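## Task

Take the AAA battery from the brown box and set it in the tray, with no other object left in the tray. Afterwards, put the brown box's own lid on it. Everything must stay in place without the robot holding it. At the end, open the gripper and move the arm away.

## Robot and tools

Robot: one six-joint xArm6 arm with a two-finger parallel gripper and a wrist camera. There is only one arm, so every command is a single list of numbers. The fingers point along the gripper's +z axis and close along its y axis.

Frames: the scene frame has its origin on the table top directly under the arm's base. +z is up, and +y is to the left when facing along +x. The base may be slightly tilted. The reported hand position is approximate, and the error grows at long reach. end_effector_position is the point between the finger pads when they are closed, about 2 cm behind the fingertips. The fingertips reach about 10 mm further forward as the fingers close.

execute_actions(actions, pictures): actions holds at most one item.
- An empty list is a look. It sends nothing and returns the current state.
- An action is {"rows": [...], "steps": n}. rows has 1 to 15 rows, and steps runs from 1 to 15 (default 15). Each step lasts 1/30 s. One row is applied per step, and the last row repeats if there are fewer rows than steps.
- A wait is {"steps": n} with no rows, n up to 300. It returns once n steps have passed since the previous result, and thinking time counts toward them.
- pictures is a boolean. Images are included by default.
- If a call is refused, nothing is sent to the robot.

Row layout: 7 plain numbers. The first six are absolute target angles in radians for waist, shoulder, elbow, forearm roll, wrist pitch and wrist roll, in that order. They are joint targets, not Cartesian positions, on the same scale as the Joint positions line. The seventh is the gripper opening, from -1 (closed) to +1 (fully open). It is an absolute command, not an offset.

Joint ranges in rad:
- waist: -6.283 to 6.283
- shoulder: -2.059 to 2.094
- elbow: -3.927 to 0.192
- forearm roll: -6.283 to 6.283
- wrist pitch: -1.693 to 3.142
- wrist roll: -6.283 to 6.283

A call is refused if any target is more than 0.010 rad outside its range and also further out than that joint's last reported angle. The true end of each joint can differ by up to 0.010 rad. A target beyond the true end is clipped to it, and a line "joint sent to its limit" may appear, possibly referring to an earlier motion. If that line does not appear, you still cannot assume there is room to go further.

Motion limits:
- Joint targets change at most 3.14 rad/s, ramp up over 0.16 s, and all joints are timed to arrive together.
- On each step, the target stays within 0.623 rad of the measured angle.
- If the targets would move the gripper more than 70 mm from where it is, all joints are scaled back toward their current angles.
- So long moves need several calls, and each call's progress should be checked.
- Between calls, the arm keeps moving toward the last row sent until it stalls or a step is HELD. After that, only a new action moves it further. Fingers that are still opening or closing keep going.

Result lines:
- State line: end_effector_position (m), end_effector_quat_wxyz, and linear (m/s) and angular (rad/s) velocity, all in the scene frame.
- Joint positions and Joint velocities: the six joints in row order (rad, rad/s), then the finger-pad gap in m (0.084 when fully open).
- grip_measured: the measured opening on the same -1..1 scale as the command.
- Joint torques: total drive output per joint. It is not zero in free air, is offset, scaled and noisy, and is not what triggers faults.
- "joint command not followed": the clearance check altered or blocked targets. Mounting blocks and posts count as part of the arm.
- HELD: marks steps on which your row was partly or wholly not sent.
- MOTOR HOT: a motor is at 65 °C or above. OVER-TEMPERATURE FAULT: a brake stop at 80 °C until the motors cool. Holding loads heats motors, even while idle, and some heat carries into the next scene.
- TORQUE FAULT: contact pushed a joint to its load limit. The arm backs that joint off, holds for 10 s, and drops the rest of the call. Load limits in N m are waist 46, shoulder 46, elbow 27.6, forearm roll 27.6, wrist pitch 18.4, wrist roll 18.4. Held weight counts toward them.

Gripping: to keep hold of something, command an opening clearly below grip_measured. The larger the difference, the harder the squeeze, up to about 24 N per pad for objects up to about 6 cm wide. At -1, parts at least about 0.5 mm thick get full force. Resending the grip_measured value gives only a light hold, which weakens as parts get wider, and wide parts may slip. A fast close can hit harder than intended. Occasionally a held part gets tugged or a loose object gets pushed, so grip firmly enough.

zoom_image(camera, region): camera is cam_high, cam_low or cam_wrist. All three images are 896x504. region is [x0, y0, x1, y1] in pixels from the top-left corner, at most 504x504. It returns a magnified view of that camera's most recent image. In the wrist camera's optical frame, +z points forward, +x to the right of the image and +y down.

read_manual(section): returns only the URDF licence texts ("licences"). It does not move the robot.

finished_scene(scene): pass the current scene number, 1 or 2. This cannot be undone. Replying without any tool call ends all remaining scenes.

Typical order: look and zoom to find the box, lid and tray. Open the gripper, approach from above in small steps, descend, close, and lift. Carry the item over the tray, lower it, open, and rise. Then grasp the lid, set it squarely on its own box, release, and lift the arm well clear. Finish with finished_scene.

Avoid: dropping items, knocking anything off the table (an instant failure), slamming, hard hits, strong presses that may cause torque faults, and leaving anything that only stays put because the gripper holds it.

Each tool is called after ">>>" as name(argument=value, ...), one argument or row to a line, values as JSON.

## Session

>>> execute_actions(
  actions=[
    {"rows":[[0,-0.5,-0.6,0,1.1,0,1]],"steps":15},
  ],
  pictures=false,
)

>>> execute_actions(
  actions=[
    {"steps":30},
  ],
)

Scene clock: 0.50 s of 8400.00 s.
end_effector_position=(+0.3158, +0.1085, +0.2221) grip_measured=+1.00 end_effector_quat_wxyz=(+0.233, +0.813, -0.530, +0.059) end_effector_velocity=(+0.236, -0.152, +0.122) end_effector_angular_velocity=(+0.525, +0.507, +2.010)
Joint positions: [ 0.1   -0.536 -0.561 -0.013  1.157  1.273  0.084]
Joint velocities: [-0.803  0.288 -0.318  0.102 -0.449 -2.925  0.   ]
Joint torques (N m, as the arm reports them, + toward a larger angle): [  0.47  -8.03 -19.08  -2.73  -0.43  -0.96]
Motor temperatures (°C, as the motors report them): [25 28 32 30 31 34]
Steps of this call (steps 1 to 15: all 15 steps of this action). Readings (joint positions):
1: [0.586 -0.712 -0.367 -0.076 1.431 2.100]
2: [0.580 -0.710 -0.369 -0.075 1.427 2.092]
4: [0.527 -0.691 -0.389 -0.068 1.396 2.033]
8: [0.343 -0.624 -0.465 -0.045 1.294 1.815]
15: the state above

Scene clock: 1.50 s of 8400.00 s.
end_effector_position=(+0.3444, +0.0875, +0.2387) grip_measured=+1.00 end_effector_quat_wxyz=(+0.217, +0.975, +0.012, -0.051) end_effector_velocity=(+0.001, +0.000, +0.001) end_effector_angular_velocity=(+0.001, -0.002, +0.001)
Joint positions: [ 0.    -0.5   -0.6    0.     1.1    0.     0.084]
Joint velocities: [-0.    -0.001 -0.001  0.001  0.    -0.001 -0.   ]
Joint torques (N m, as the arm reports them, + toward a larger angle): [ -2.46  -7.49 -20.96  -2.3   -1.05  -0.71]
Motor temperatures (°C, as the motors report them): [25 28 32 30 31 34]
Steps of this call (steps 1 to 30: the robot went on to your last target). Readings (joint positions):
1: [0.075 -0.527 -0.570 -0.010 1.143 1.174]
2: [0.055 -0.520 -0.578 -0.007 1.132 1.072]
4: [0.028 -0.510 -0.589 -0.004 1.116 0.868]
8: [0.007 -0.503 -0.597 -0.001 1.104 0.459]
30: the state above

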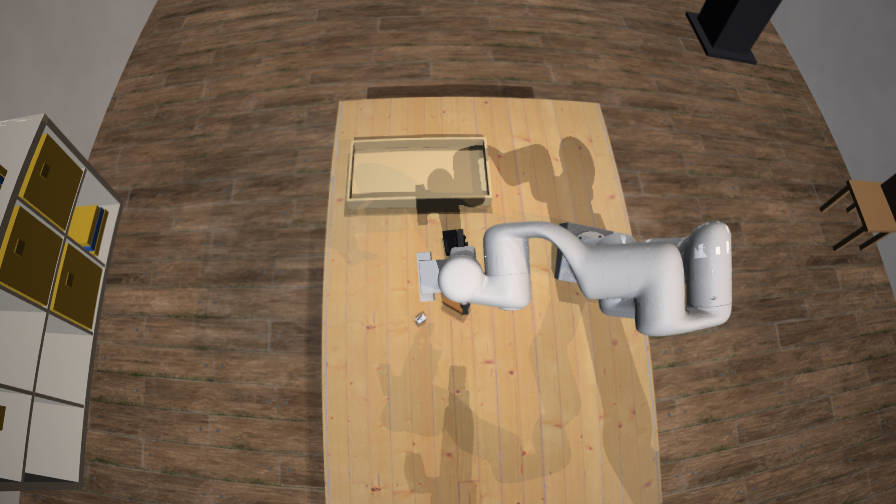

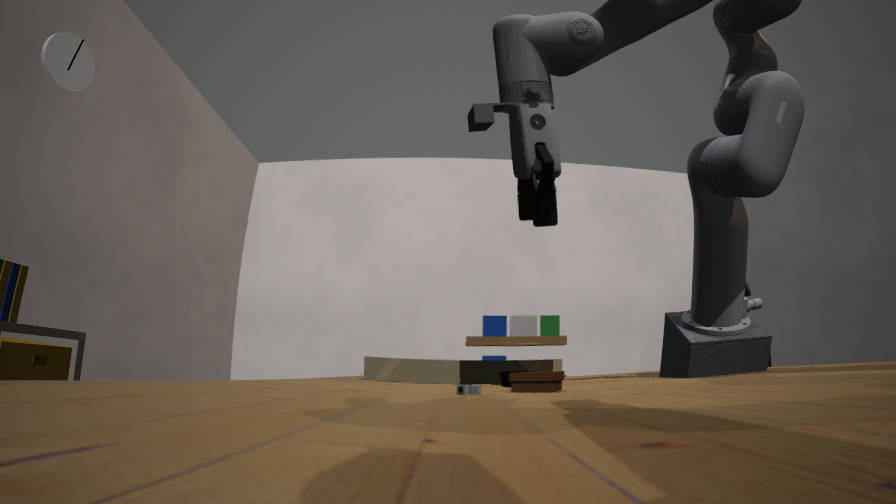

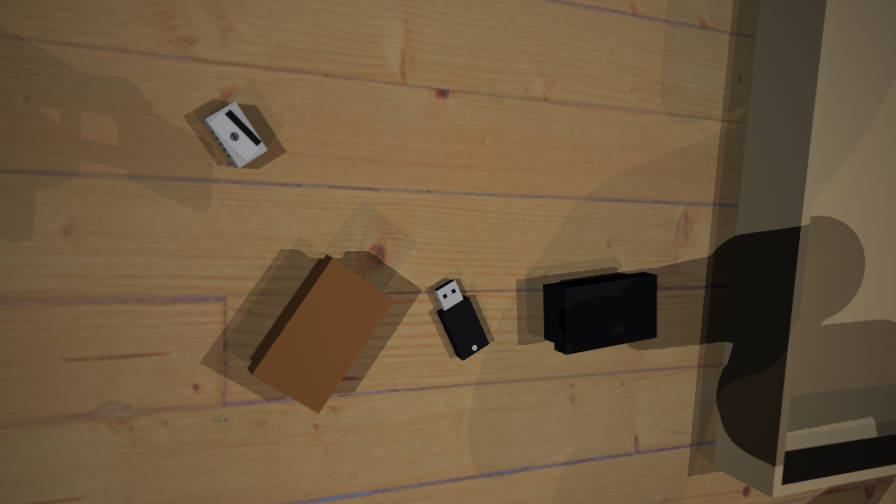

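>>> execute_actions(
  actions=[
    {"rows":[[-0.06,-0.248,-0.4265,0.706,0.718,-0.016,0.5]],"steps":15},
  ],
  pictures=false,
)

>>> execute_actions(
  actions=[
    {"steps":20},
  ],
)

>>> zoom_image(
  camera="cam_low",
  region=[360,300,600,410],
)

>>> zoom_image(
  camera="cam_high",
  region=[330,80,530,230],
)

Scene clock: 16.63 s of 8400.00 s.
end_effector_position=(+0.3485, +0.0881, +0.1211) grip_measured=+0.49 end_effector_quat_wxyz=(+0.005, +0.962, -0.273, -0.005) end_effector_velocity=(+0.032, -0.011, -0.008) end_effector_angular_velocity=(+0.067, -0.176, -0.245)
Joint positions: [-0.059 -0.252 -0.428  0.686  0.729 -0.016  0.065]
Joint velocities: [-0.017  0.058  0.016  0.277 -0.16  -0.007  0.   ]
Joint torques (N m, as the arm reports them, + toward a larger angle): [ -2.78 -10.75 -19.4   -2.87  -1.17  -0.71]
Motor temperatures (°C, as the motors report them): [25 28 37 30 31 34]
Steps of this call (steps 1 to 15: the robot went on to your last target; steps 16 to 90: nothing new was sent; then 11.63 s passed at rest; steps 91 to 105: all 15 steps of this action). Readings (joint positions):
91: [-0.000 -0.500 -0.600 0.001 1.099 -0.000]
92: [-0.001 -0.498 -0.599 0.008 1.094 -0.000]
94: [-0.006 -0.477 -0.585 0.067 1.058 -0.002]
98: [-0.031 -0.370 -0.510 0.345 0.904 -0.008]
105: the state above

Scene clock: 17.30 s of 8400.00 s.
end_effector_position=(+0.3504, +0.0873, +0.1204) grip_measured=+0.49 end_effector_quat_wxyz=(+0.001, +0.960, -0.281, +0.000) end_effector_velocity=(-0.000, -0.000, -0.001) end_effector_angular_velocity=(+0.001, +0.001, -0.003)
Joint positions: [-0.06  -0.248 -0.427  0.706  0.718 -0.016  0.065]
Joint velocities: [ 0.     0.002 -0.     0.002 -0.     0.001  0.   ]
Joint torques (N m, as the arm reports them, + toward a larger angle): [ -3.43  -8.69 -16.98  -1.63  -1.38  -0.76]
Motor temperatures (°C, as the motors report them): [25 28 37 30 31 34]
Steps of this call (steps 1 to 20: the robot went on to your last target). Readings (joint positions):
1: [-0.059 -0.251 -0.428 0.693 0.725 -0.016]
2: [-0.059 -0.251 -0.429 0.698 0.722 -0.016]
4: [-0.060 -0.250 -0.429 0.702 0.720 -0.016]
8: [-0.060 -0.249 -0.427 0.705 0.718 -0.016]
20: the state above

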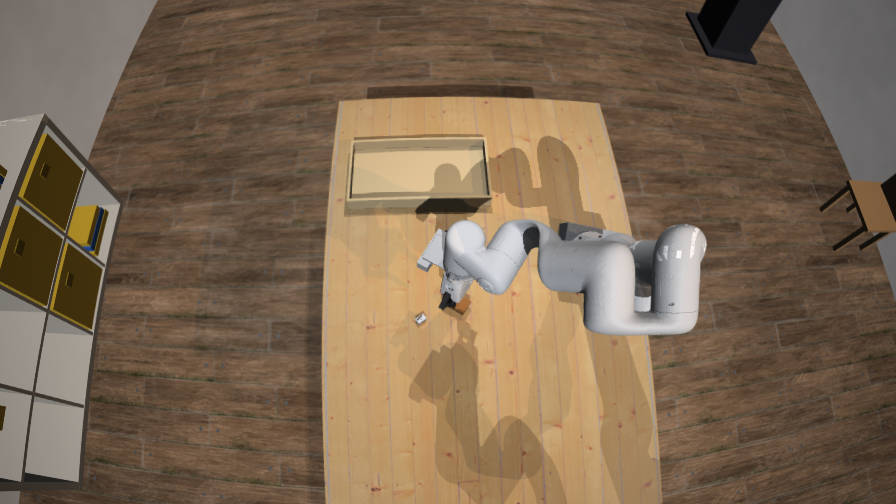

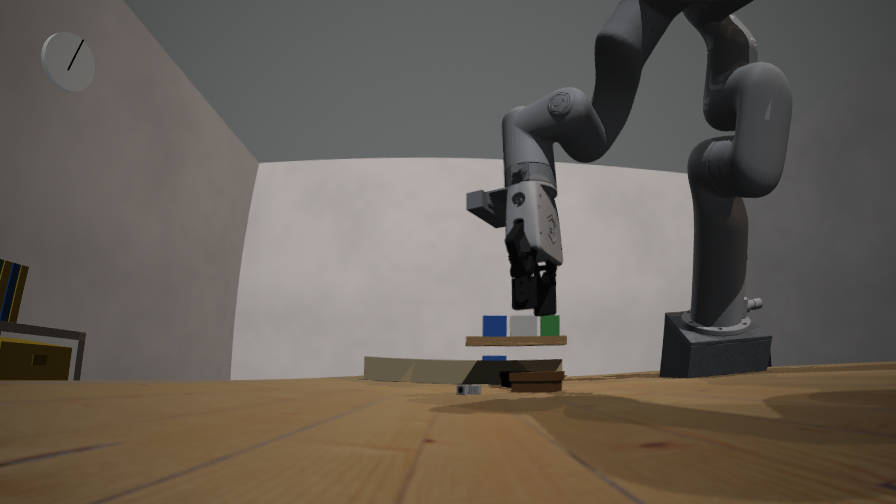

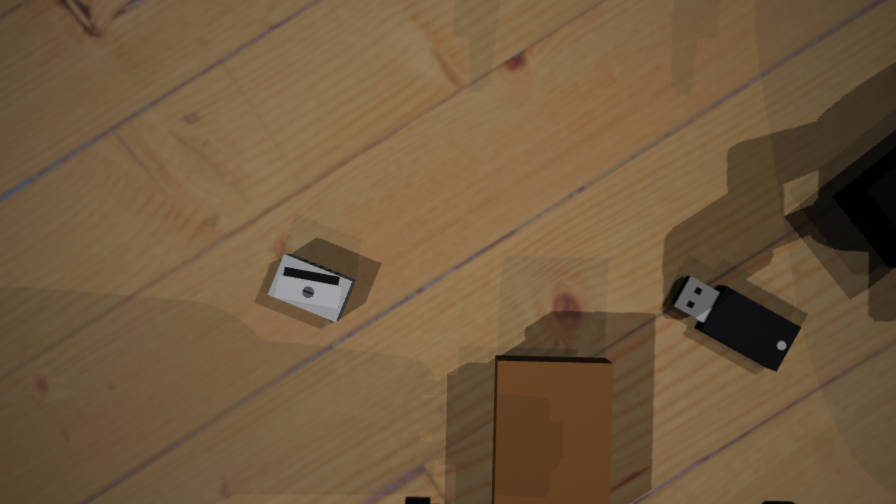

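Region (360, 300, 600, 410) of cam_low's 896x504 image, scaled by 2.100, with more detail than that image has; it fills the top 231 rows of this view, and the rest is white.

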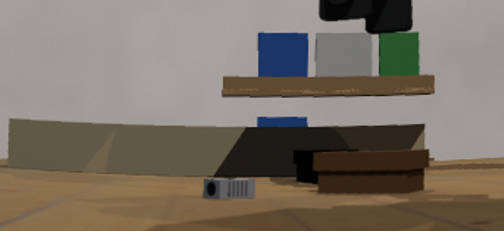

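Region (330, 80, 530, 230) of cam_high's 896x504 image, scaled by 2.520, with more detail than that image has; it fills the top 378 rows of this view, and the rest is white.

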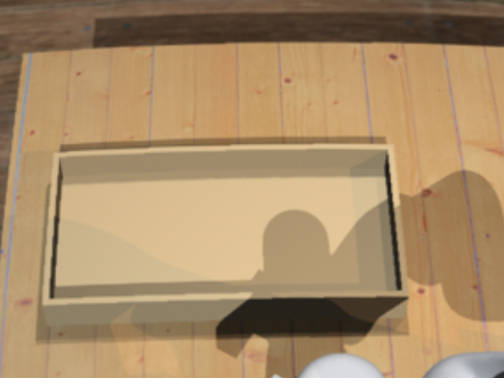

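>>> execute_actions(
  actions=[
    {"rows":[[0.0734,-0.029,-0.438,0.958,0.521,-0.164,0.5],[0.0734,-0.029,-0.438,0.958,0.521,-0.164,0.5],[0.0734,-0.029,-0.438,0.958,0.521,-0.164,0.5],[0.0734,-0.029,-0.438,0.958,0.521,-0.164,0.5],[0.0734,-0.029,-0.438,0.958,0.521,-0.164,0.5],[0.0734,-0.029,-0.438,0.958,0.521,-0.164,0.5],[0.0734,-0.029,-0.438,0.958,0.521,-0.164,0.5],[0.0734,-0.029,-0.438,0.958,0.521,-0.164,0.5],[0.1134,0.049,-0.465,1.065,0.4824,-0.2436,0.5]],"steps":15},
  ],
  pictures=false,
)

>>> execute_actions(
  actions=[
    {"rows":[[0.1134,0.049,-0.465,1.065,0.4824,-0.2436,0.4],[0.1134,0.049,-0.465,1.065,0.4824,-0.2436,0.3],[0.1134,0.049,-0.465,1.065,0.4824,-0.2436,0.2],[0.1134,0.049,-0.465,1.065,0.4824,-0.2436,0.1],[0.1134,0.049,-0.465,1.065,0.4824,-0.2436,0],[0.1134,0.049,-0.465,1.065,0.4824,-0.2436,-0.1],[0.1134,0.049,-0.465,1.065,0.4824,-0.2436,-0.2],[0.1134,0.049,-0.465,1.065,0.4824,-0.2436,-0.5]],"steps":15},
  ],
)

Scene clock: 41.73 s of 8400.00 s.
end_effector_position=(+0.3475, +0.0851, +0.0373) grip_measured=+0.49 end_effector_quat_wxyz=(+0.001, +0.956, -0.293, -0.000) end_effector_velocity=(-0.008, -0.005, -0.038) end_effector_angular_velocity=(-0.007, +0.008, -0.006)
Joint positions: [ 0.109  0.041 -0.462  1.052  0.488 -0.234  0.065]
Joint velocities: [ 0.07   0.139 -0.031  0.19  -0.078 -0.143  0.   ]
Joint torques (N m, as the arm reports them, + toward a larger angle): [ -5.43 -13.39 -12.84  -2.52  -1.46  -0.51]
Motor temperatures (°C, as the motors report them): [25 29 37 30 32 34]
Steps of this call (steps 1 to 15: the robot went on to your last target; steps 16 to 90: nothing new was sent; then 20.93 s passed at rest; steps 91 to 105: all 15 steps of this action). Readings (joint positions):
91: [-0.060 -0.248 -0.427 0.707 0.717 -0.017]
92: [-0.056 -0.242 -0.427 0.714 0.711 -0.021]
94: [-0.027 -0.196 -0.433 0.772 0.664 -0.056]
98: [0.058 -0.052 -0.433 0.926 0.549 -0.144]
105: the state above

Scene clock: 42.23 s of 8400.00 s.
end_effector_position=(+0.3485, +0.0851, +0.0358) grip_measured=-0.17 end_effector_quat_wxyz=(+0.001, +0.956, -0.293, +0.001) end_effector_velocity=(-0.000, -0.000, -0.000) end_effector_angular_velocity=(+0.000, +0.000, -0.001)
Joint positions: [ 0.113  0.048 -0.465  1.065  0.482 -0.244  0.037]
Joint velocities: [ 0.    -0.     0.001  0.    -0.     0.001  0.   ]
Joint torques (N m, as the arm reports them, + toward a larger angle): [ -3.28  -9.69 -10.94  -1.59  -1.26  -0.71]
Motor temperatures (°C, as the motors report them): [25 29 37 30 32 34]
Steps of this call (steps 1 to 15: all 15 steps of this action). Readings (joint positions):
1: [0.111 0.044 -0.463 1.057 0.486 -0.238]
2: [0.112 0.046 -0.464 1.060 0.485 -0.240]
4: [0.112 0.047 -0.465 1.063 0.483 -0.242]
8: [0.113 0.048 -0.465 1.064 0.482 -0.243]
15: the state above

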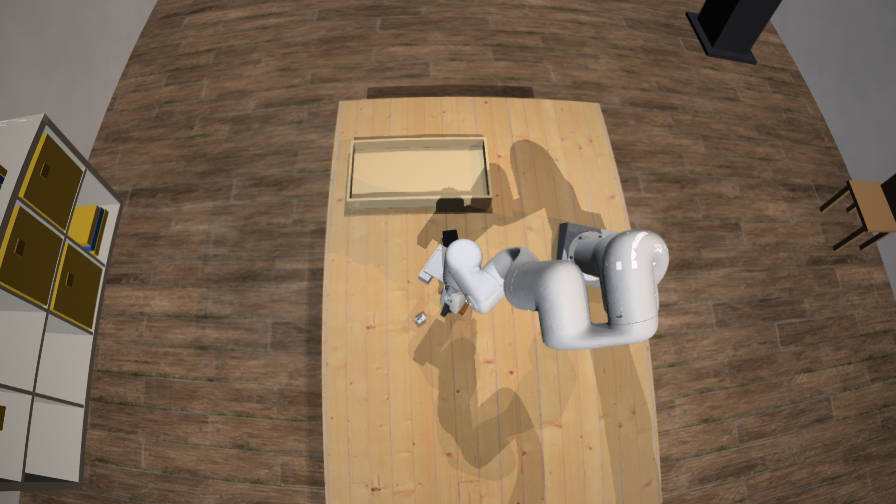

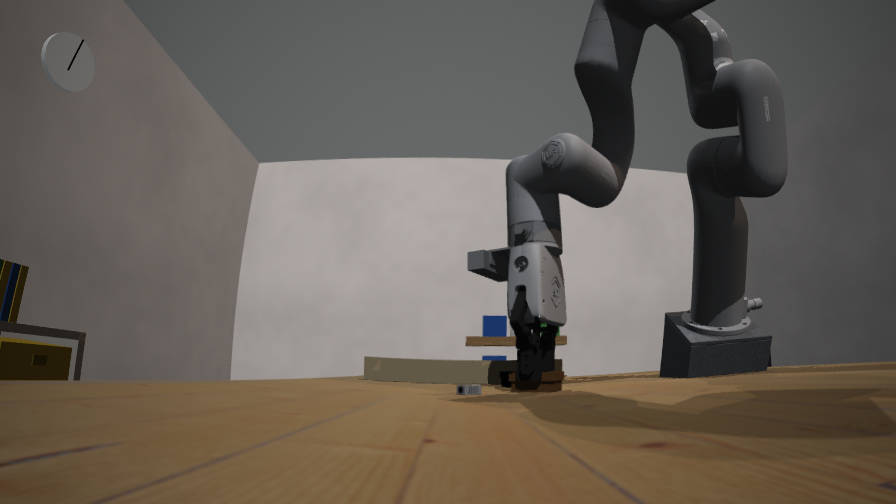

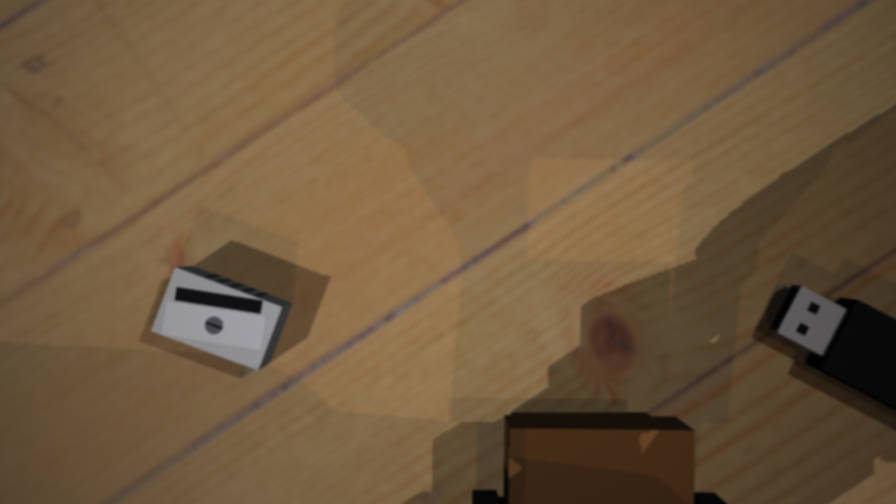

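>>> execute_actions(
  actions=[
    {"rows":[[0.1094,0.041,-0.4623,1.054,0.486,-0.2356,-0.5],[0.1054,0.033,-0.4596,1.044,0.49,-0.2276,-0.5],[0.1014,0.0255,-0.457,1.033,0.494,-0.2196,-0.5],[0.0974,0.018,-0.454,1.022,0.498,-0.2116,-0.5],[0.0934,0.01,-0.4515,1.012,0.502,-0.2036,-0.5],[0.0894,0.002,-0.449,1.001,0.506,-0.196,-0.5],[0.0814,-0.013,-0.443,0.98,0.513,-0.18,-0.5],[0.0734,-0.029,-0.438,0.958,0.521,-0.164,-0.5],[0.05,-0.065,-0.436,0.916,0.554,-0.135,-0.5],[0.03,-0.10,-0.434,0.874,0.587,-0.105,-0.5],[0.007,-0.138,-0.432,0.832,0.62,-0.08,-0.5]],"steps":15},
  ],
  pictures=false,
)

>>> execute_actions(
  actions=[
    {"rows":[[0.2456,-0.4526,-0.217,0.7655,0.585,0.234,-0.5]],"steps":15},
  ],
)

>>> zoom_image(
  camera="cam_low",
  region=[480,260,680,410],
)

Scene clock: 55.10 s of 8400.00 s.
end_effector_position=(+0.3535, +0.0888, +0.0834) grip_measured=-0.17 end_effector_quat_wxyz=(-0.005, +0.957, -0.290, +0.003) end_effector_velocity=(+0.030, +0.011, +0.103) end_effector_angular_velocity=(+0.009, -0.066, +0.033)
Joint positions: [ 0.017 -0.122 -0.436  0.854  0.603 -0.095  0.037]
Joint velocities: [-0.178 -0.317 -0.01  -0.334  0.242  0.222 -0.   ]
Joint torques (N m, as the arm reports them, + toward a larger angle): [ -1.33  -2.95 -10.37  -0.14  -1.15  -1.01]
Motor temperatures (°C, as the motors report them): [25 29 35 30 32 34]
Steps of this call (steps 1 to 15: the robot went on to your last target; steps 16 to 90: nothing new was sent; then 9.37 s passed at rest; steps 91 to 105: all 15 steps of this action). Readings (joint positions):
91: [0.113 0.049 -0.465 1.065 0.483 -0.243]
92: [0.113 0.047 -0.464 1.062 0.484 -0.241]
94: [0.109 0.040 -0.459 1.049 0.489 -0.232]
98: [0.093 0.010 -0.449 1.009 0.504 -0.202]
105: the state above

Scene clock: 55.60 s of 8400.00 s.
end_effector_position=(+0.2904, +0.1545, +0.0904) grip_measured=-0.17 end_effector_quat_wxyz=(+0.001, +0.956, -0.293, +0.001) end_effector_velocity=(-0.003, +0.002, +0.000) end_effector_angular_velocity=(-0.003, -0.003, -0.014)
Joint positions: [ 0.244 -0.449 -0.219  0.766  0.585  0.232  0.037]
Joint velocities: [ 0.011 -0.018  0.013 -0.007 -0.005  0.031  0.   ]
Joint torques (N m, as the arm reports them, + toward a larger angle): [ -1.88  -6.62 -15.47  -1.72  -1.43  -0.69]
Motor temperatures (°C, as the motors report them): [25 29 35 30 32 34]
Steps of this call (steps 1 to 15: all 15 steps of this action). Readings (joint positions):
1: [0.013 -0.130 -0.435 0.845 0.609 -0.088]
2: [0.016 -0.140 -0.429 0.838 0.612 -0.077]
4: [0.058 -0.198 -0.388 0.822 0.608 -0.015]
8: [0.201 -0.391 -0.260 0.780 0.592 0.169]
15: the state above

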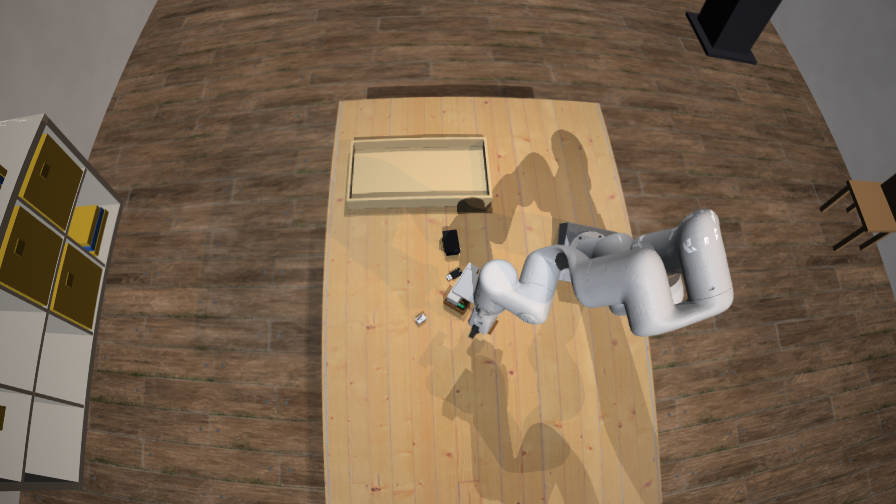

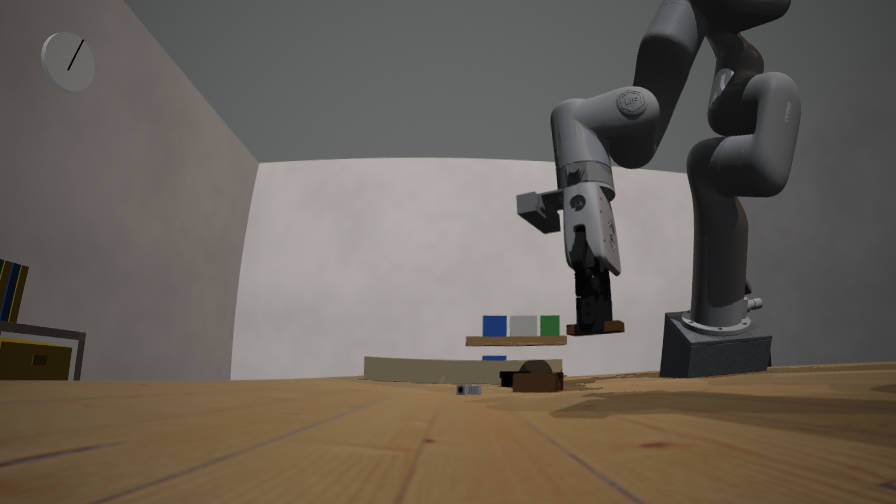

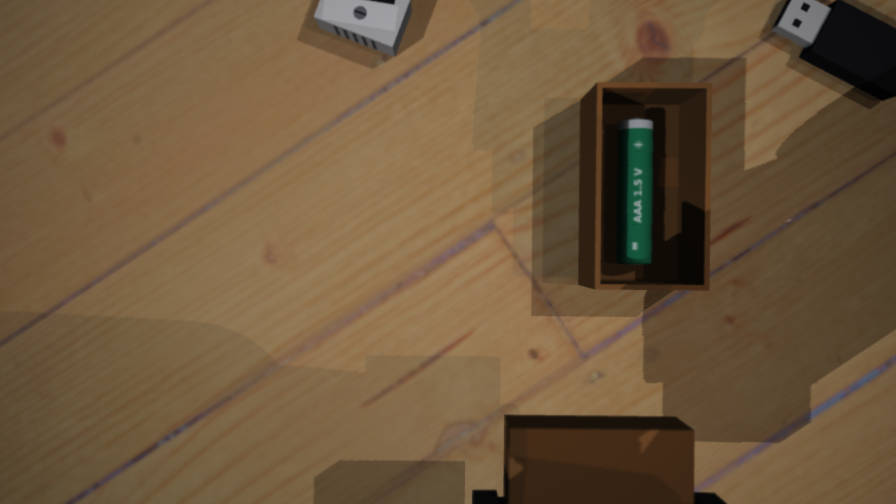

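Region (480, 260, 680, 410) of cam_low's 896x504 image, scaled by 2.520, with more detail than that image has; it fills the top 378 rows of this view, and the rest is white.

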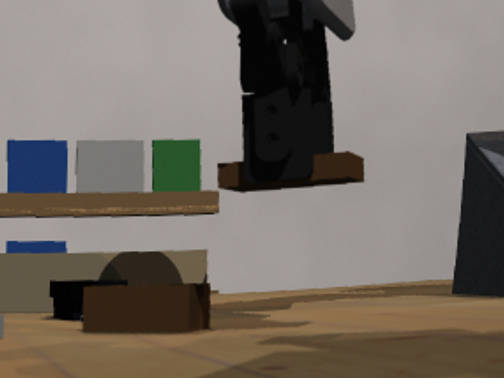

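>>> execute_actions(
  actions=[
    {"rows":[[0.277,-0.388,-0.231,0.857,0.543,0.162,-0.5],[0.308,-0.324,-0.245,0.948,0.50,0.09,-0.5],[0.339,-0.26,-0.259,1.04,0.46,0.018,-0.5],[0.37,-0.195,-0.273,1.13,0.418,-0.054,-0.5],[0.37,-0.195,-0.273,1.13,0.418,-0.054,-0.5],[0.37,-0.195,-0.273,1.13,0.418,-0.054,-0.5],[0.37,-0.195,-0.273,1.13,0.418,-0.054,-0.5],[0.38,-0.175,-0.277,1.16,0.405,-0.077,-0.5],[0.39,-0.153,-0.282,1.19,0.39,-0.10,-0.5],[0.396,-0.141,-0.284,1.207,0.383,-0.114,-0.5],[0.401,-0.1306,-0.2866,1.222,0.3764,-0.126,-0.5],[0.406,-0.121,-0.2886,1.236,0.37,-0.137,-0.5]],"steps":15},
  ],
  pictures=false,
)

>>> execute_actions(
  actions=[
    {"steps":12},
  ],
  pictures=false,
)

>>> execute_actions(
  actions=[
    {"rows":[[0.406,-0.121,-0.2886,1.236,0.37,-0.137,0.3]],"steps":10},
  ],
)

Scene clock: 62.33 s of 8400.00 s.
end_effector_position=(+0.2853, +0.1458, +0.0255) grip_measured=-0.17 end_effector_quat_wxyz=(+0.001, +0.956, -0.293, +0.000) end_effector_velocity=(-0.011, -0.018, -0.032) end_effector_angular_velocity=(-0.054, -0.001, -0.003)
Joint positions: [ 0.401 -0.131 -0.286  1.22   0.378 -0.124  0.037]
Joint velocities: [ 0.081  0.159 -0.032  0.237 -0.111 -0.189 -0.   ]
Joint torques (N m, as the arm reports them, + toward a larger angle): [ -2.83 -11.87 -10.14  -2.59  -1.38  -0.59]
Motor temperatures (°C, as the motors report them): [25 29 35 30 32 34]
Steps of this call (steps 1 to 15: the robot went on to your last target; steps 16 to 90: nothing new was sent; then 3.23 s passed at rest; steps 91 to 105: all 15 steps of this action). Readings (joint positions):
91: [0.246 -0.452 -0.217 0.766 0.585 0.233]
92: [0.248 -0.448 -0.218 0.773 0.581 0.227]
94: [0.267 -0.410 -0.228 0.831 0.554 0.182]
98: [0.343 -0.250 -0.260 1.049 0.456 0.011]
105: the state above

Scene clock: 62.73 s of 8400.00 s.
end_effector_position=(+0.2853, +0.1449, +0.0237) grip_measured=-0.17 end_effector_quat_wxyz=(+0.002, +0.956, -0.293, +0.002) end_effector_velocity=(-0.001, -0.001, -0.001) end_effector_angular_velocity=(-0.001, +0.002, -0.002)
Joint positions: [ 0.406 -0.122 -0.289  1.236  0.37  -0.137  0.037]
Joint velocities: [ 0.     0.002  0.     0.002 -0.001 -0.    -0.   ]
Joint torques (N m, as the arm reports them, + toward a larger angle): [-2.38 -9.1  -8.93 -1.7  -1.35 -0.72]
Motor temperatures (°C, as the motors report them): [25 29 35 30 32 34]
Steps of this call (steps 1 to 12: the robot went on to your last target). Readings (joint positions):
1: [0.403 -0.127 -0.287 1.226 0.375 -0.129]
2: [0.404 -0.125 -0.287 1.229 0.373 -0.132]
4: [0.405 -0.123 -0.288 1.233 0.371 -0.135]
8: [0.406 -0.122 -0.289 1.235 0.370 -0.137]
12: the state above

Scene clock: 63.07 s of 8400.00 s.
end_effector_position=(+0.2852, +0.1449, +0.0236) grip_measured=+0.29 end_effector_quat_wxyz=(+0.002, +0.956, -0.293, +0.002) end_effector_velocity=(-0.000, -0.000, -0.000) end_effector_angular_velocity=(+0.000, +0.000, -0.001)
Joint positions: [ 0.406 -0.121 -0.289  1.236  0.37  -0.137  0.056]
Joint velocities: [-0.001  0.001 -0.     0.001  0.001 -0.001  0.   ]
Joint torques (N m, as the arm reports them, + toward a larger angle): [-2.47 -9.16 -8.96 -1.7  -1.44 -0.67]
Motor temperatures (°C, as the motors report them): [25 29 35 30 32 34]
Steps of this call (steps 1 to 10: all 10 steps of this action). Readings (joint positions):
1: [0.406 -0.121 -0.289 1.236 0.370 -0.137]
2: [0.406 -0.121 -0.289 1.236 0.370 -0.137]
4: [0.406 -0.121 -0.289 1.236 0.370 -0.137]
8: [0.406 -0.121 -0.289 1.236 0.370 -0.137]
10: the state above

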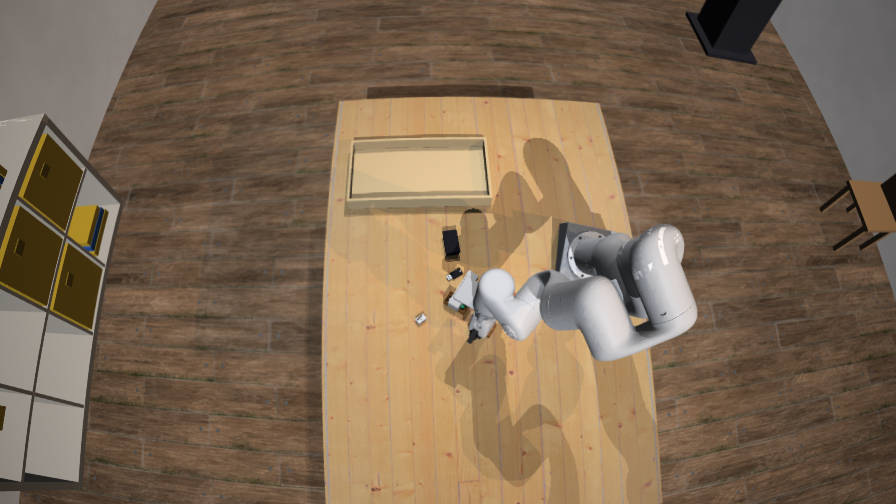

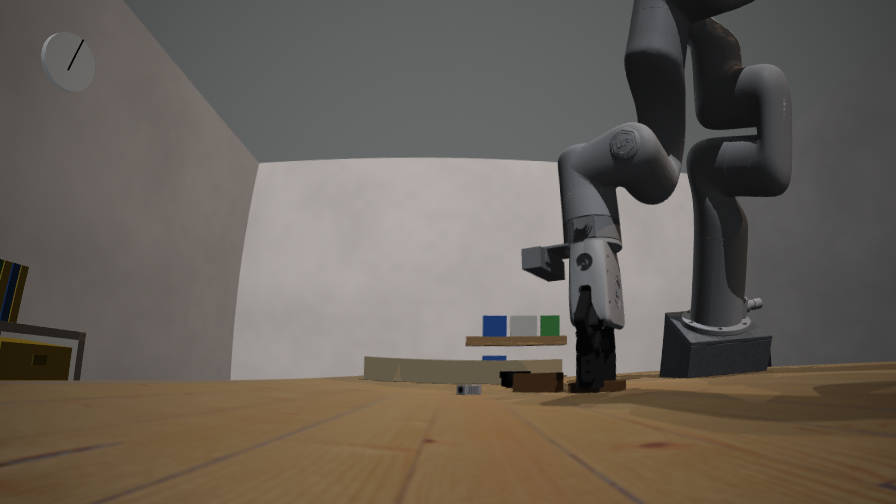

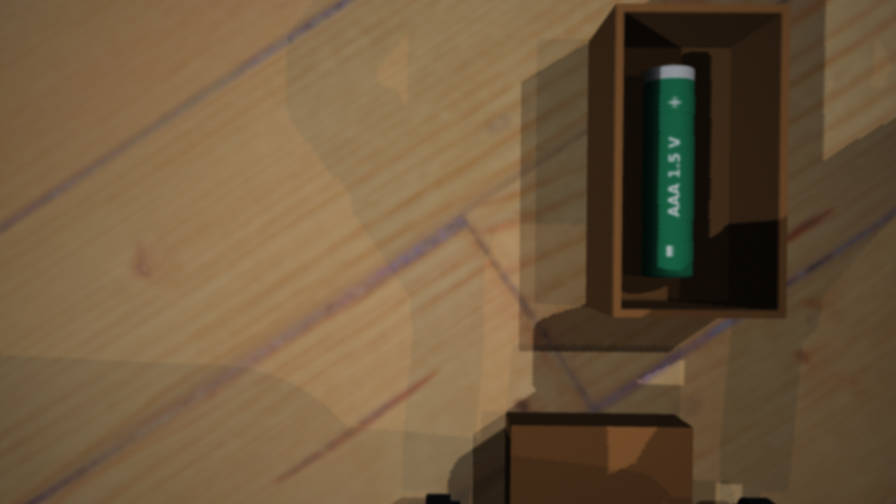

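>>> execute_actions(
  actions=[
    {"rows":[[0.2456,-0.4526,-0.217,0.7655,0.585,0.234,0.3]],"steps":12},
  ],
  pictures=false,
)

>>> execute_actions(
  actions=[
    {"rows":[[0.2456,-0.4526,-0.217,0.7655,0.585,0.95,-0.7]],"steps":15},
  ],
)

>>> zoom_image(
  camera="cam_low",
  region=[540,260,660,350],
)

Scene clock: 71.10 s of 8400.00 s.
end_effector_position=(+0.2920, +0.1563, +0.0894) grip_measured=+0.29 end_effector_quat_wxyz=(-0.003, +0.957, -0.291, +0.003) end_effector_velocity=(-0.038, -0.023, +0.012) end_effector_angular_velocity=(-0.072, +0.097, -0.051)
Joint positions: [ 0.251 -0.444 -0.221  0.784  0.576  0.219  0.056]
Joint velocities: [-0.081 -0.135  0.076 -0.262  0.141  0.221 -0.   ]
Joint torques (N m, as the arm reports them, + toward a larger angle): [ -0.83  -4.11 -14.91  -0.65  -1.28  -0.89]
Motor temperatures (°C, as the motors report them): [25 29 35 30 32 34]
Steps of this call (steps 1 to 15: the robot went on to your last target; steps 16 to 90: nothing new was sent; then 4.63 s passed at rest; steps 91 to 102: all 12 steps of this action). Readings (joint positions):
91: [0.406 -0.121 -0.288 1.235 0.370 -0.136]
92: [0.403 -0.126 -0.287 1.228 0.374 -0.130]
94: [0.384 -0.164 -0.277 1.169 0.402 -0.083]
98: [0.291 -0.359 -0.240 0.901 0.522 0.126]
102: the state above

Scene clock: 71.60 s of 8400.00 s.
end_effector_position=(+0.2899, +0.1550, +0.0904) grip_measured=-0.72 end_effector_quat_wxyz=(+0.000, +0.798, -0.603, +0.001) end_effector_velocity=(+0.001, +0.000, +0.001) end_effector_angular_velocity=(+0.001, -0.003, -0.216)
Joint positions: [ 0.246 -0.452 -0.217  0.766  0.585  0.934  0.012]
Joint velocities: [-0.001 -0.002 -0.002 -0.001  0.     0.217 -0.   ]
Joint torques (N m, as the arm reports them, + toward a larger angle): [ -1.58  -6.73 -15.16  -1.85  -1.32  -0.8 ]
Motor temperatures (°C, as the motors report them): [25 29 35 30 32 34]
Steps of this call (steps 1 to 15: all 15 steps of this action). Readings (joint positions):
1: [0.249 -0.447 -0.219 0.777 0.579 0.225]
2: [0.248 -0.448 -0.217 0.773 0.582 0.237]
4: [0.247 -0.450 -0.217 0.769 0.584 0.299]
8: [0.246 -0.451 -0.217 0.767 0.585 0.613]
15: the state above

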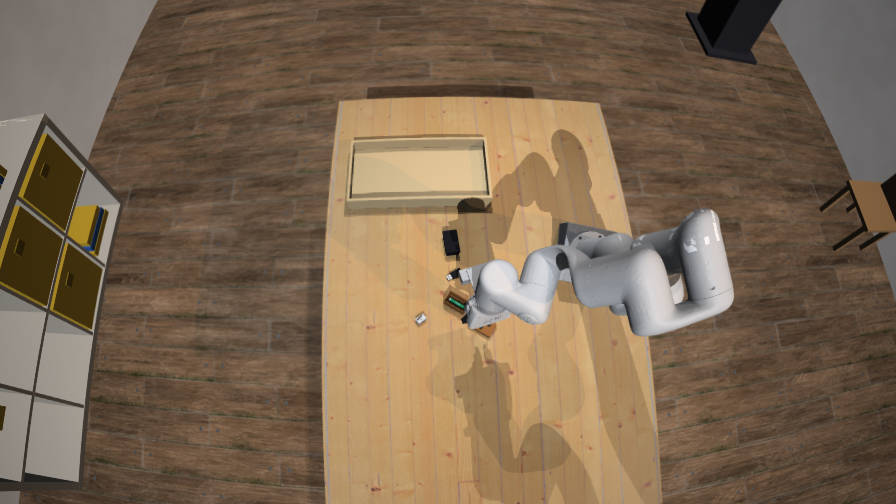

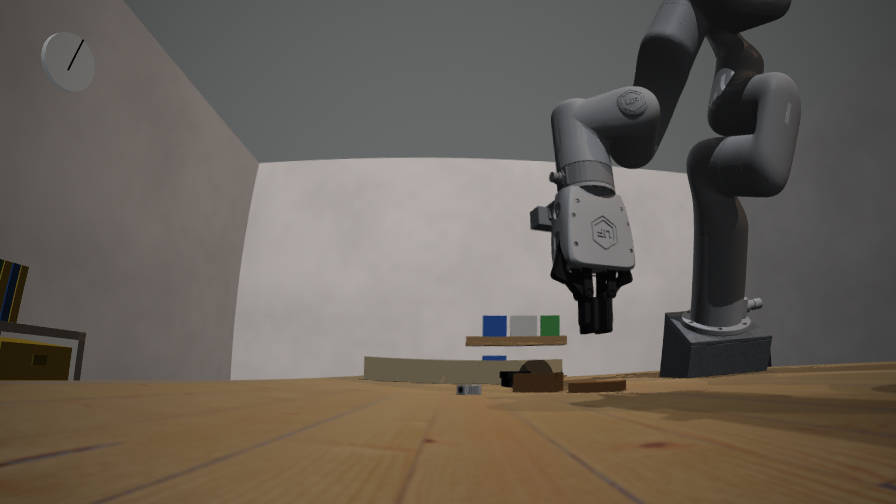

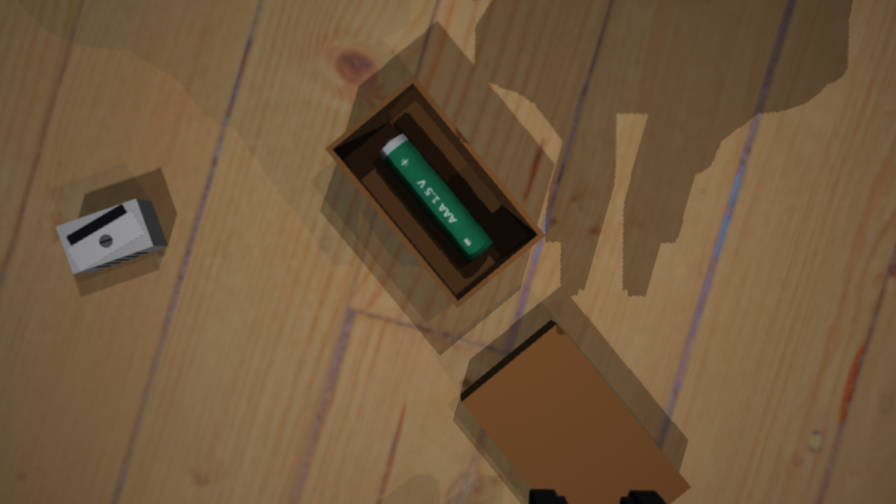

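Region (540, 260, 660, 350) of cam_low's 896x504 image, scaled by 4.200, with more detail than that image has; it fills the top 378 rows of this view, and the rest is white.

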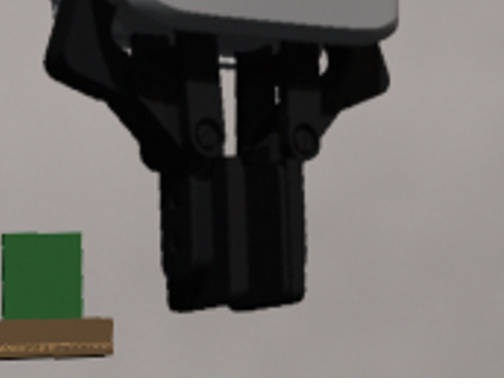

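>>> execute_actions(
  actions=[],
)

Scene clock: 91.27 s of 8400.00 s.
end_effector_position=(+0.2900, +0.1550, +0.0905) grip_measured=-0.72 end_effector_quat_wxyz=(+0.000, +0.793, -0.609, +0.001) end_effector_velocity=(+0.001, +0.000, +0.001) end_effector_angular_velocity=(+0.000, -0.002, -0.001)
Joint positions: [ 0.246 -0.453 -0.217  0.766  0.585  0.95   0.012]
Joint velocities: [-0.    -0.001 -0.001 -0.    -0.     0.001  0.   ]
Joint torques (N m, as the arm reports them, + toward a larger angle): [ -1.55  -6.52 -15.18  -1.8   -1.39  -0.79]
Motor temperatures (°C, as the motors report them): [25 29 36 30 32 34]
Steps of this call (steps 1 to 30: the robot went on to your last target; steps 31 to 90: nothing new was sent; then 16.67 s passed at rest). Readings (joint positions):
1: [0.246 -0.452 -0.217 0.766 0.585 0.940]
2: [0.246 -0.452 -0.217 0.766 0.585 0.944]
4: [0.246 -0.452 -0.217 0.766 0.585 0.947]
8: [0.246 -0.453 -0.217 0.766 0.585 0.949]
90: the state above
The arm was judged still, so your last target was given up. Only a new action makes it travel on or press farther. Fingers that are still opening or closing keep moving.

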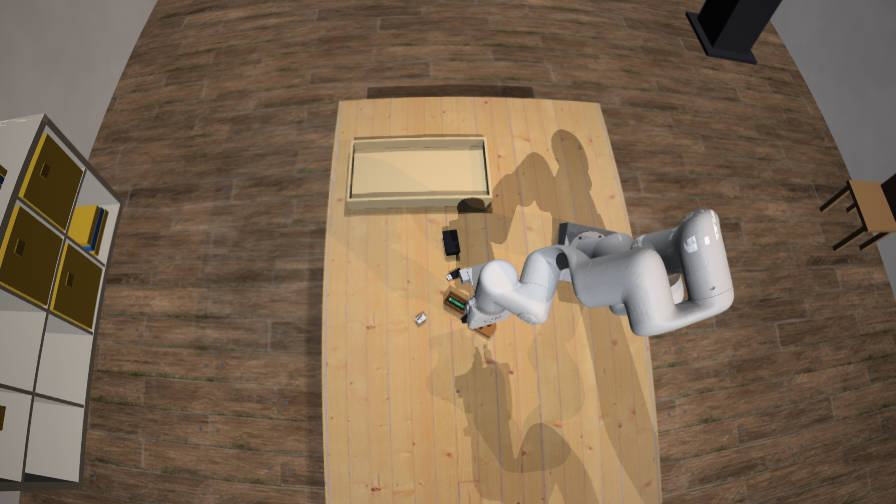

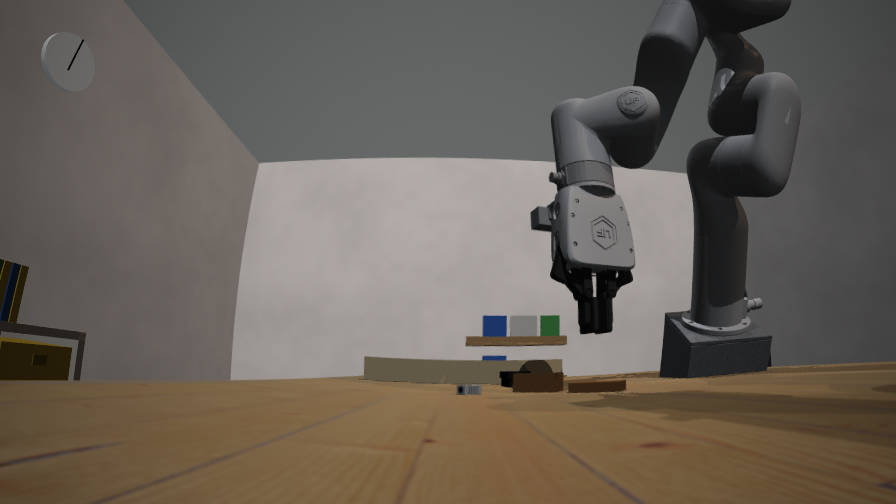

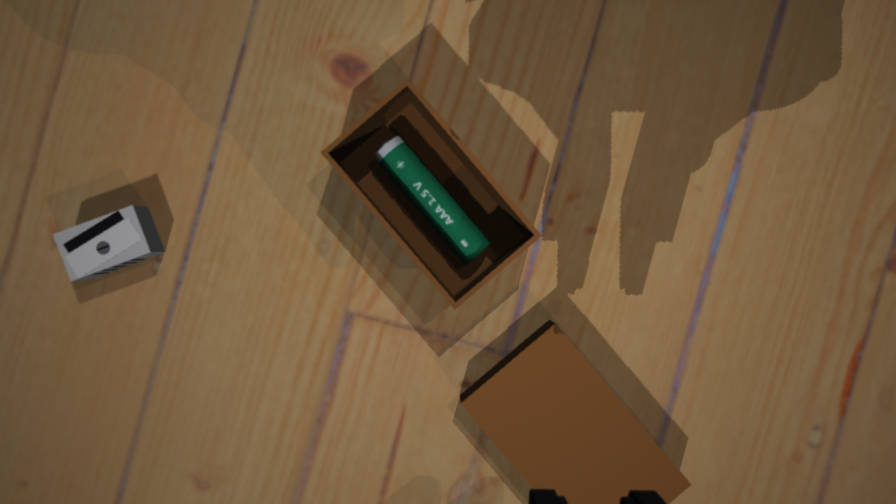

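>>> execute_actions(
  actions=[
    {"rows":[[0.005,-0.138,-0.432,0.832,0.62,-0.07,-0.66]],"steps":15},
  ],
  pictures=false,
)

>>> execute_actions(
  actions=[
    {"rows":[[0.0714,-0.029,-0.438,0.958,0.521,-0.154,-0.66]],"steps":15},
  ],
  pictures=false,
)

>>> execute_actions(
  actions=[
    {"rows":[[0.0914,0.01,-0.4515,1.0116,0.5018,-0.194,-0.66]],"steps":15},
  ],
)

>>> zoom_image(
  camera="cam_low",
  region=[460,290,640,410],
)

Scene clock: 99.30 s of 8400.00 s.
end_effector_position=(+0.3498, +0.0901, +0.0876) grip_measured=-0.68 end_effector_quat_wxyz=(-0.004, +0.946, -0.325, -0.000) end_effector_velocity=(+0.025, -0.033, -0.001) end_effector_angular_velocity=(+0.013, -0.015, +0.894)
Joint positions: [ 0.012 -0.146 -0.425  0.83   0.619 -0.002  0.014]
Joint velocities: [-0.102  0.13  -0.095  0.032  0.019 -1.027 -0.   ]
Joint torques (N m, as the arm reports them, + toward a larger angle): [ -1.75 -11.57 -13.9   -1.99  -1.32   0.3 ]
Motor temperatures (°C, as the motors report them): [25 29 36 30 32 34]
Steps of this call (steps 1 to 90: nothing new was sent; then 4.53 s passed at rest; steps 91 to 105: all 15 steps of this action). Readings (joint positions):
91: [0.245 -0.452 -0.217 0.766 0.585 0.949]
92: [0.243 -0.449 -0.219 0.766 0.586 0.941]
94: [0.221 -0.421 -0.239 0.773 0.589 0.882]
98: [0.113 -0.279 -0.337 0.802 0.604 0.569]
105: the state above

Scene clock: 99.80 s of 8400.00 s.
end_effector_position=(+0.3477, +0.0835, +0.0559) grip_measured=-0.68 end_effector_quat_wxyz=(+0.003, +0.954, -0.299, +0.002) end_effector_velocity=(-0.003, -0.002, -0.002) end_effector_angular_velocity=(-0.001, +0.005, -0.003)
Joint positions: [ 0.071 -0.03  -0.438  0.957  0.521 -0.153  0.014]
Joint velocities: [ 0.     0.007  0.003  0.005 -0.003 -0.006 -0.   ]
Joint torques (N m, as the arm reports them, + toward a larger angle): [ -3.81 -10.46 -12.58  -1.85  -1.34  -0.73]
Motor temperatures (°C, as the motors report them): [25 29 36 30 32 34]
Steps of this call (steps 1 to 15: all 15 steps of this action). Readings (joint positions):
1: [0.009 -0.143 -0.428 0.831 0.619 -0.029]
2: [0.012 -0.136 -0.430 0.839 0.612 -0.050]
4: [0.036 -0.094 -0.436 0.889 0.574 -0.098]
8: [0.068 -0.034 -0.434 0.949 0.529 -0.146]
15: the state above

Scene clock: 100.30 s of 8400.00 s.
end_effector_position=(+0.3482, +0.0842, +0.0458) grip_measured=-0.68 end_effector_quat_wxyz=(+0.001, +0.954, -0.298, +0.001) end_effector_velocity=(+0.000, -0.000, -0.000) end_effector_angular_velocity=(-0.000, +0.000, -0.000)
Joint positions: [ 0.091  0.01  -0.452  1.011  0.502 -0.194  0.014]
Joint velocities: [-0.     0.003 -0.002  0.001 -0.    -0.002  0.   ]
Joint torques (N m, as the arm reports them, + toward a larger angle): [ -3.89 -10.69 -12.07  -1.75  -1.34  -0.81]
Motor temperatures (°C, as the motors report them): [25 29 36 30 32 34]
Steps of this call (steps 1 to 15: all 15 steps of this action). Readings (joint positions):
1: [0.071 -0.030 -0.438 0.958 0.521 -0.154]
2: [0.074 -0.026 -0.440 0.965 0.518 -0.159]
4: [0.084 -0.006 -0.447 0.991 0.509 -0.179]
8: [0.091 0.009 -0.450 1.009 0.503 -0.192]
15: the state above

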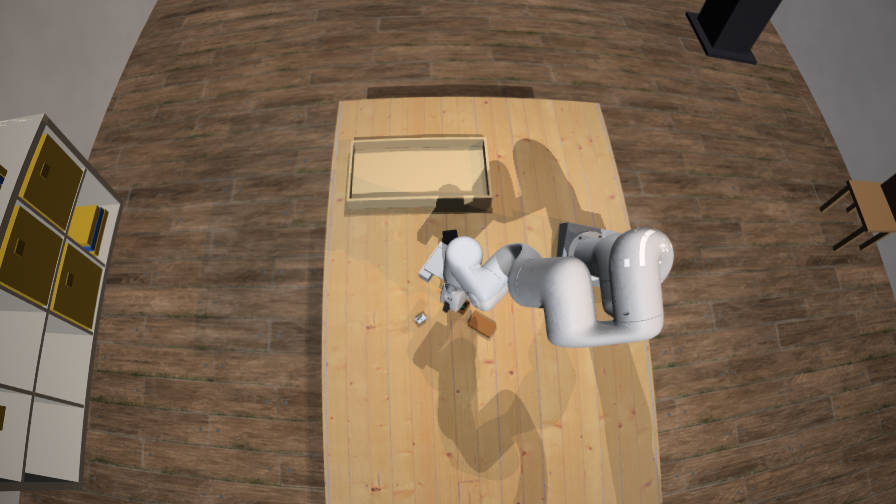

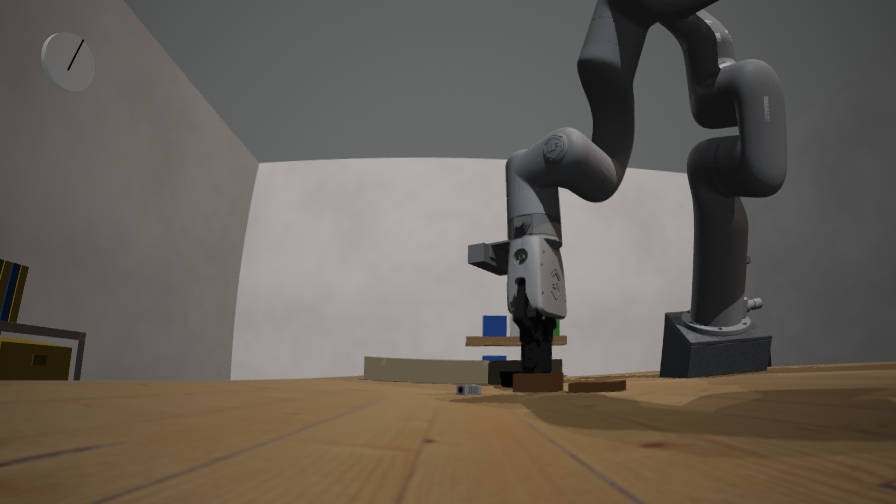

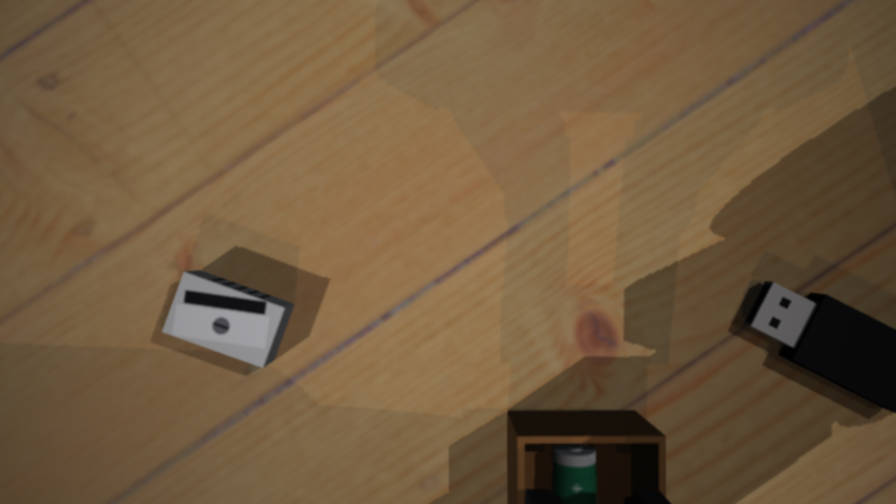

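Region (460, 290, 640, 410) of cam_low's 896x504 image, scaled by 2.800, with more detail than that image has.

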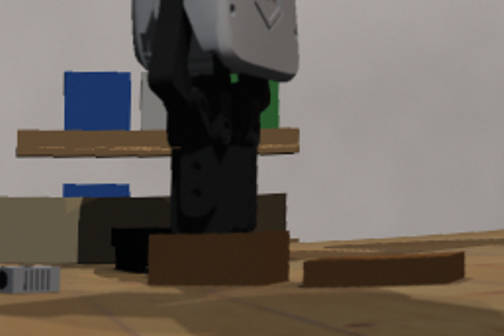

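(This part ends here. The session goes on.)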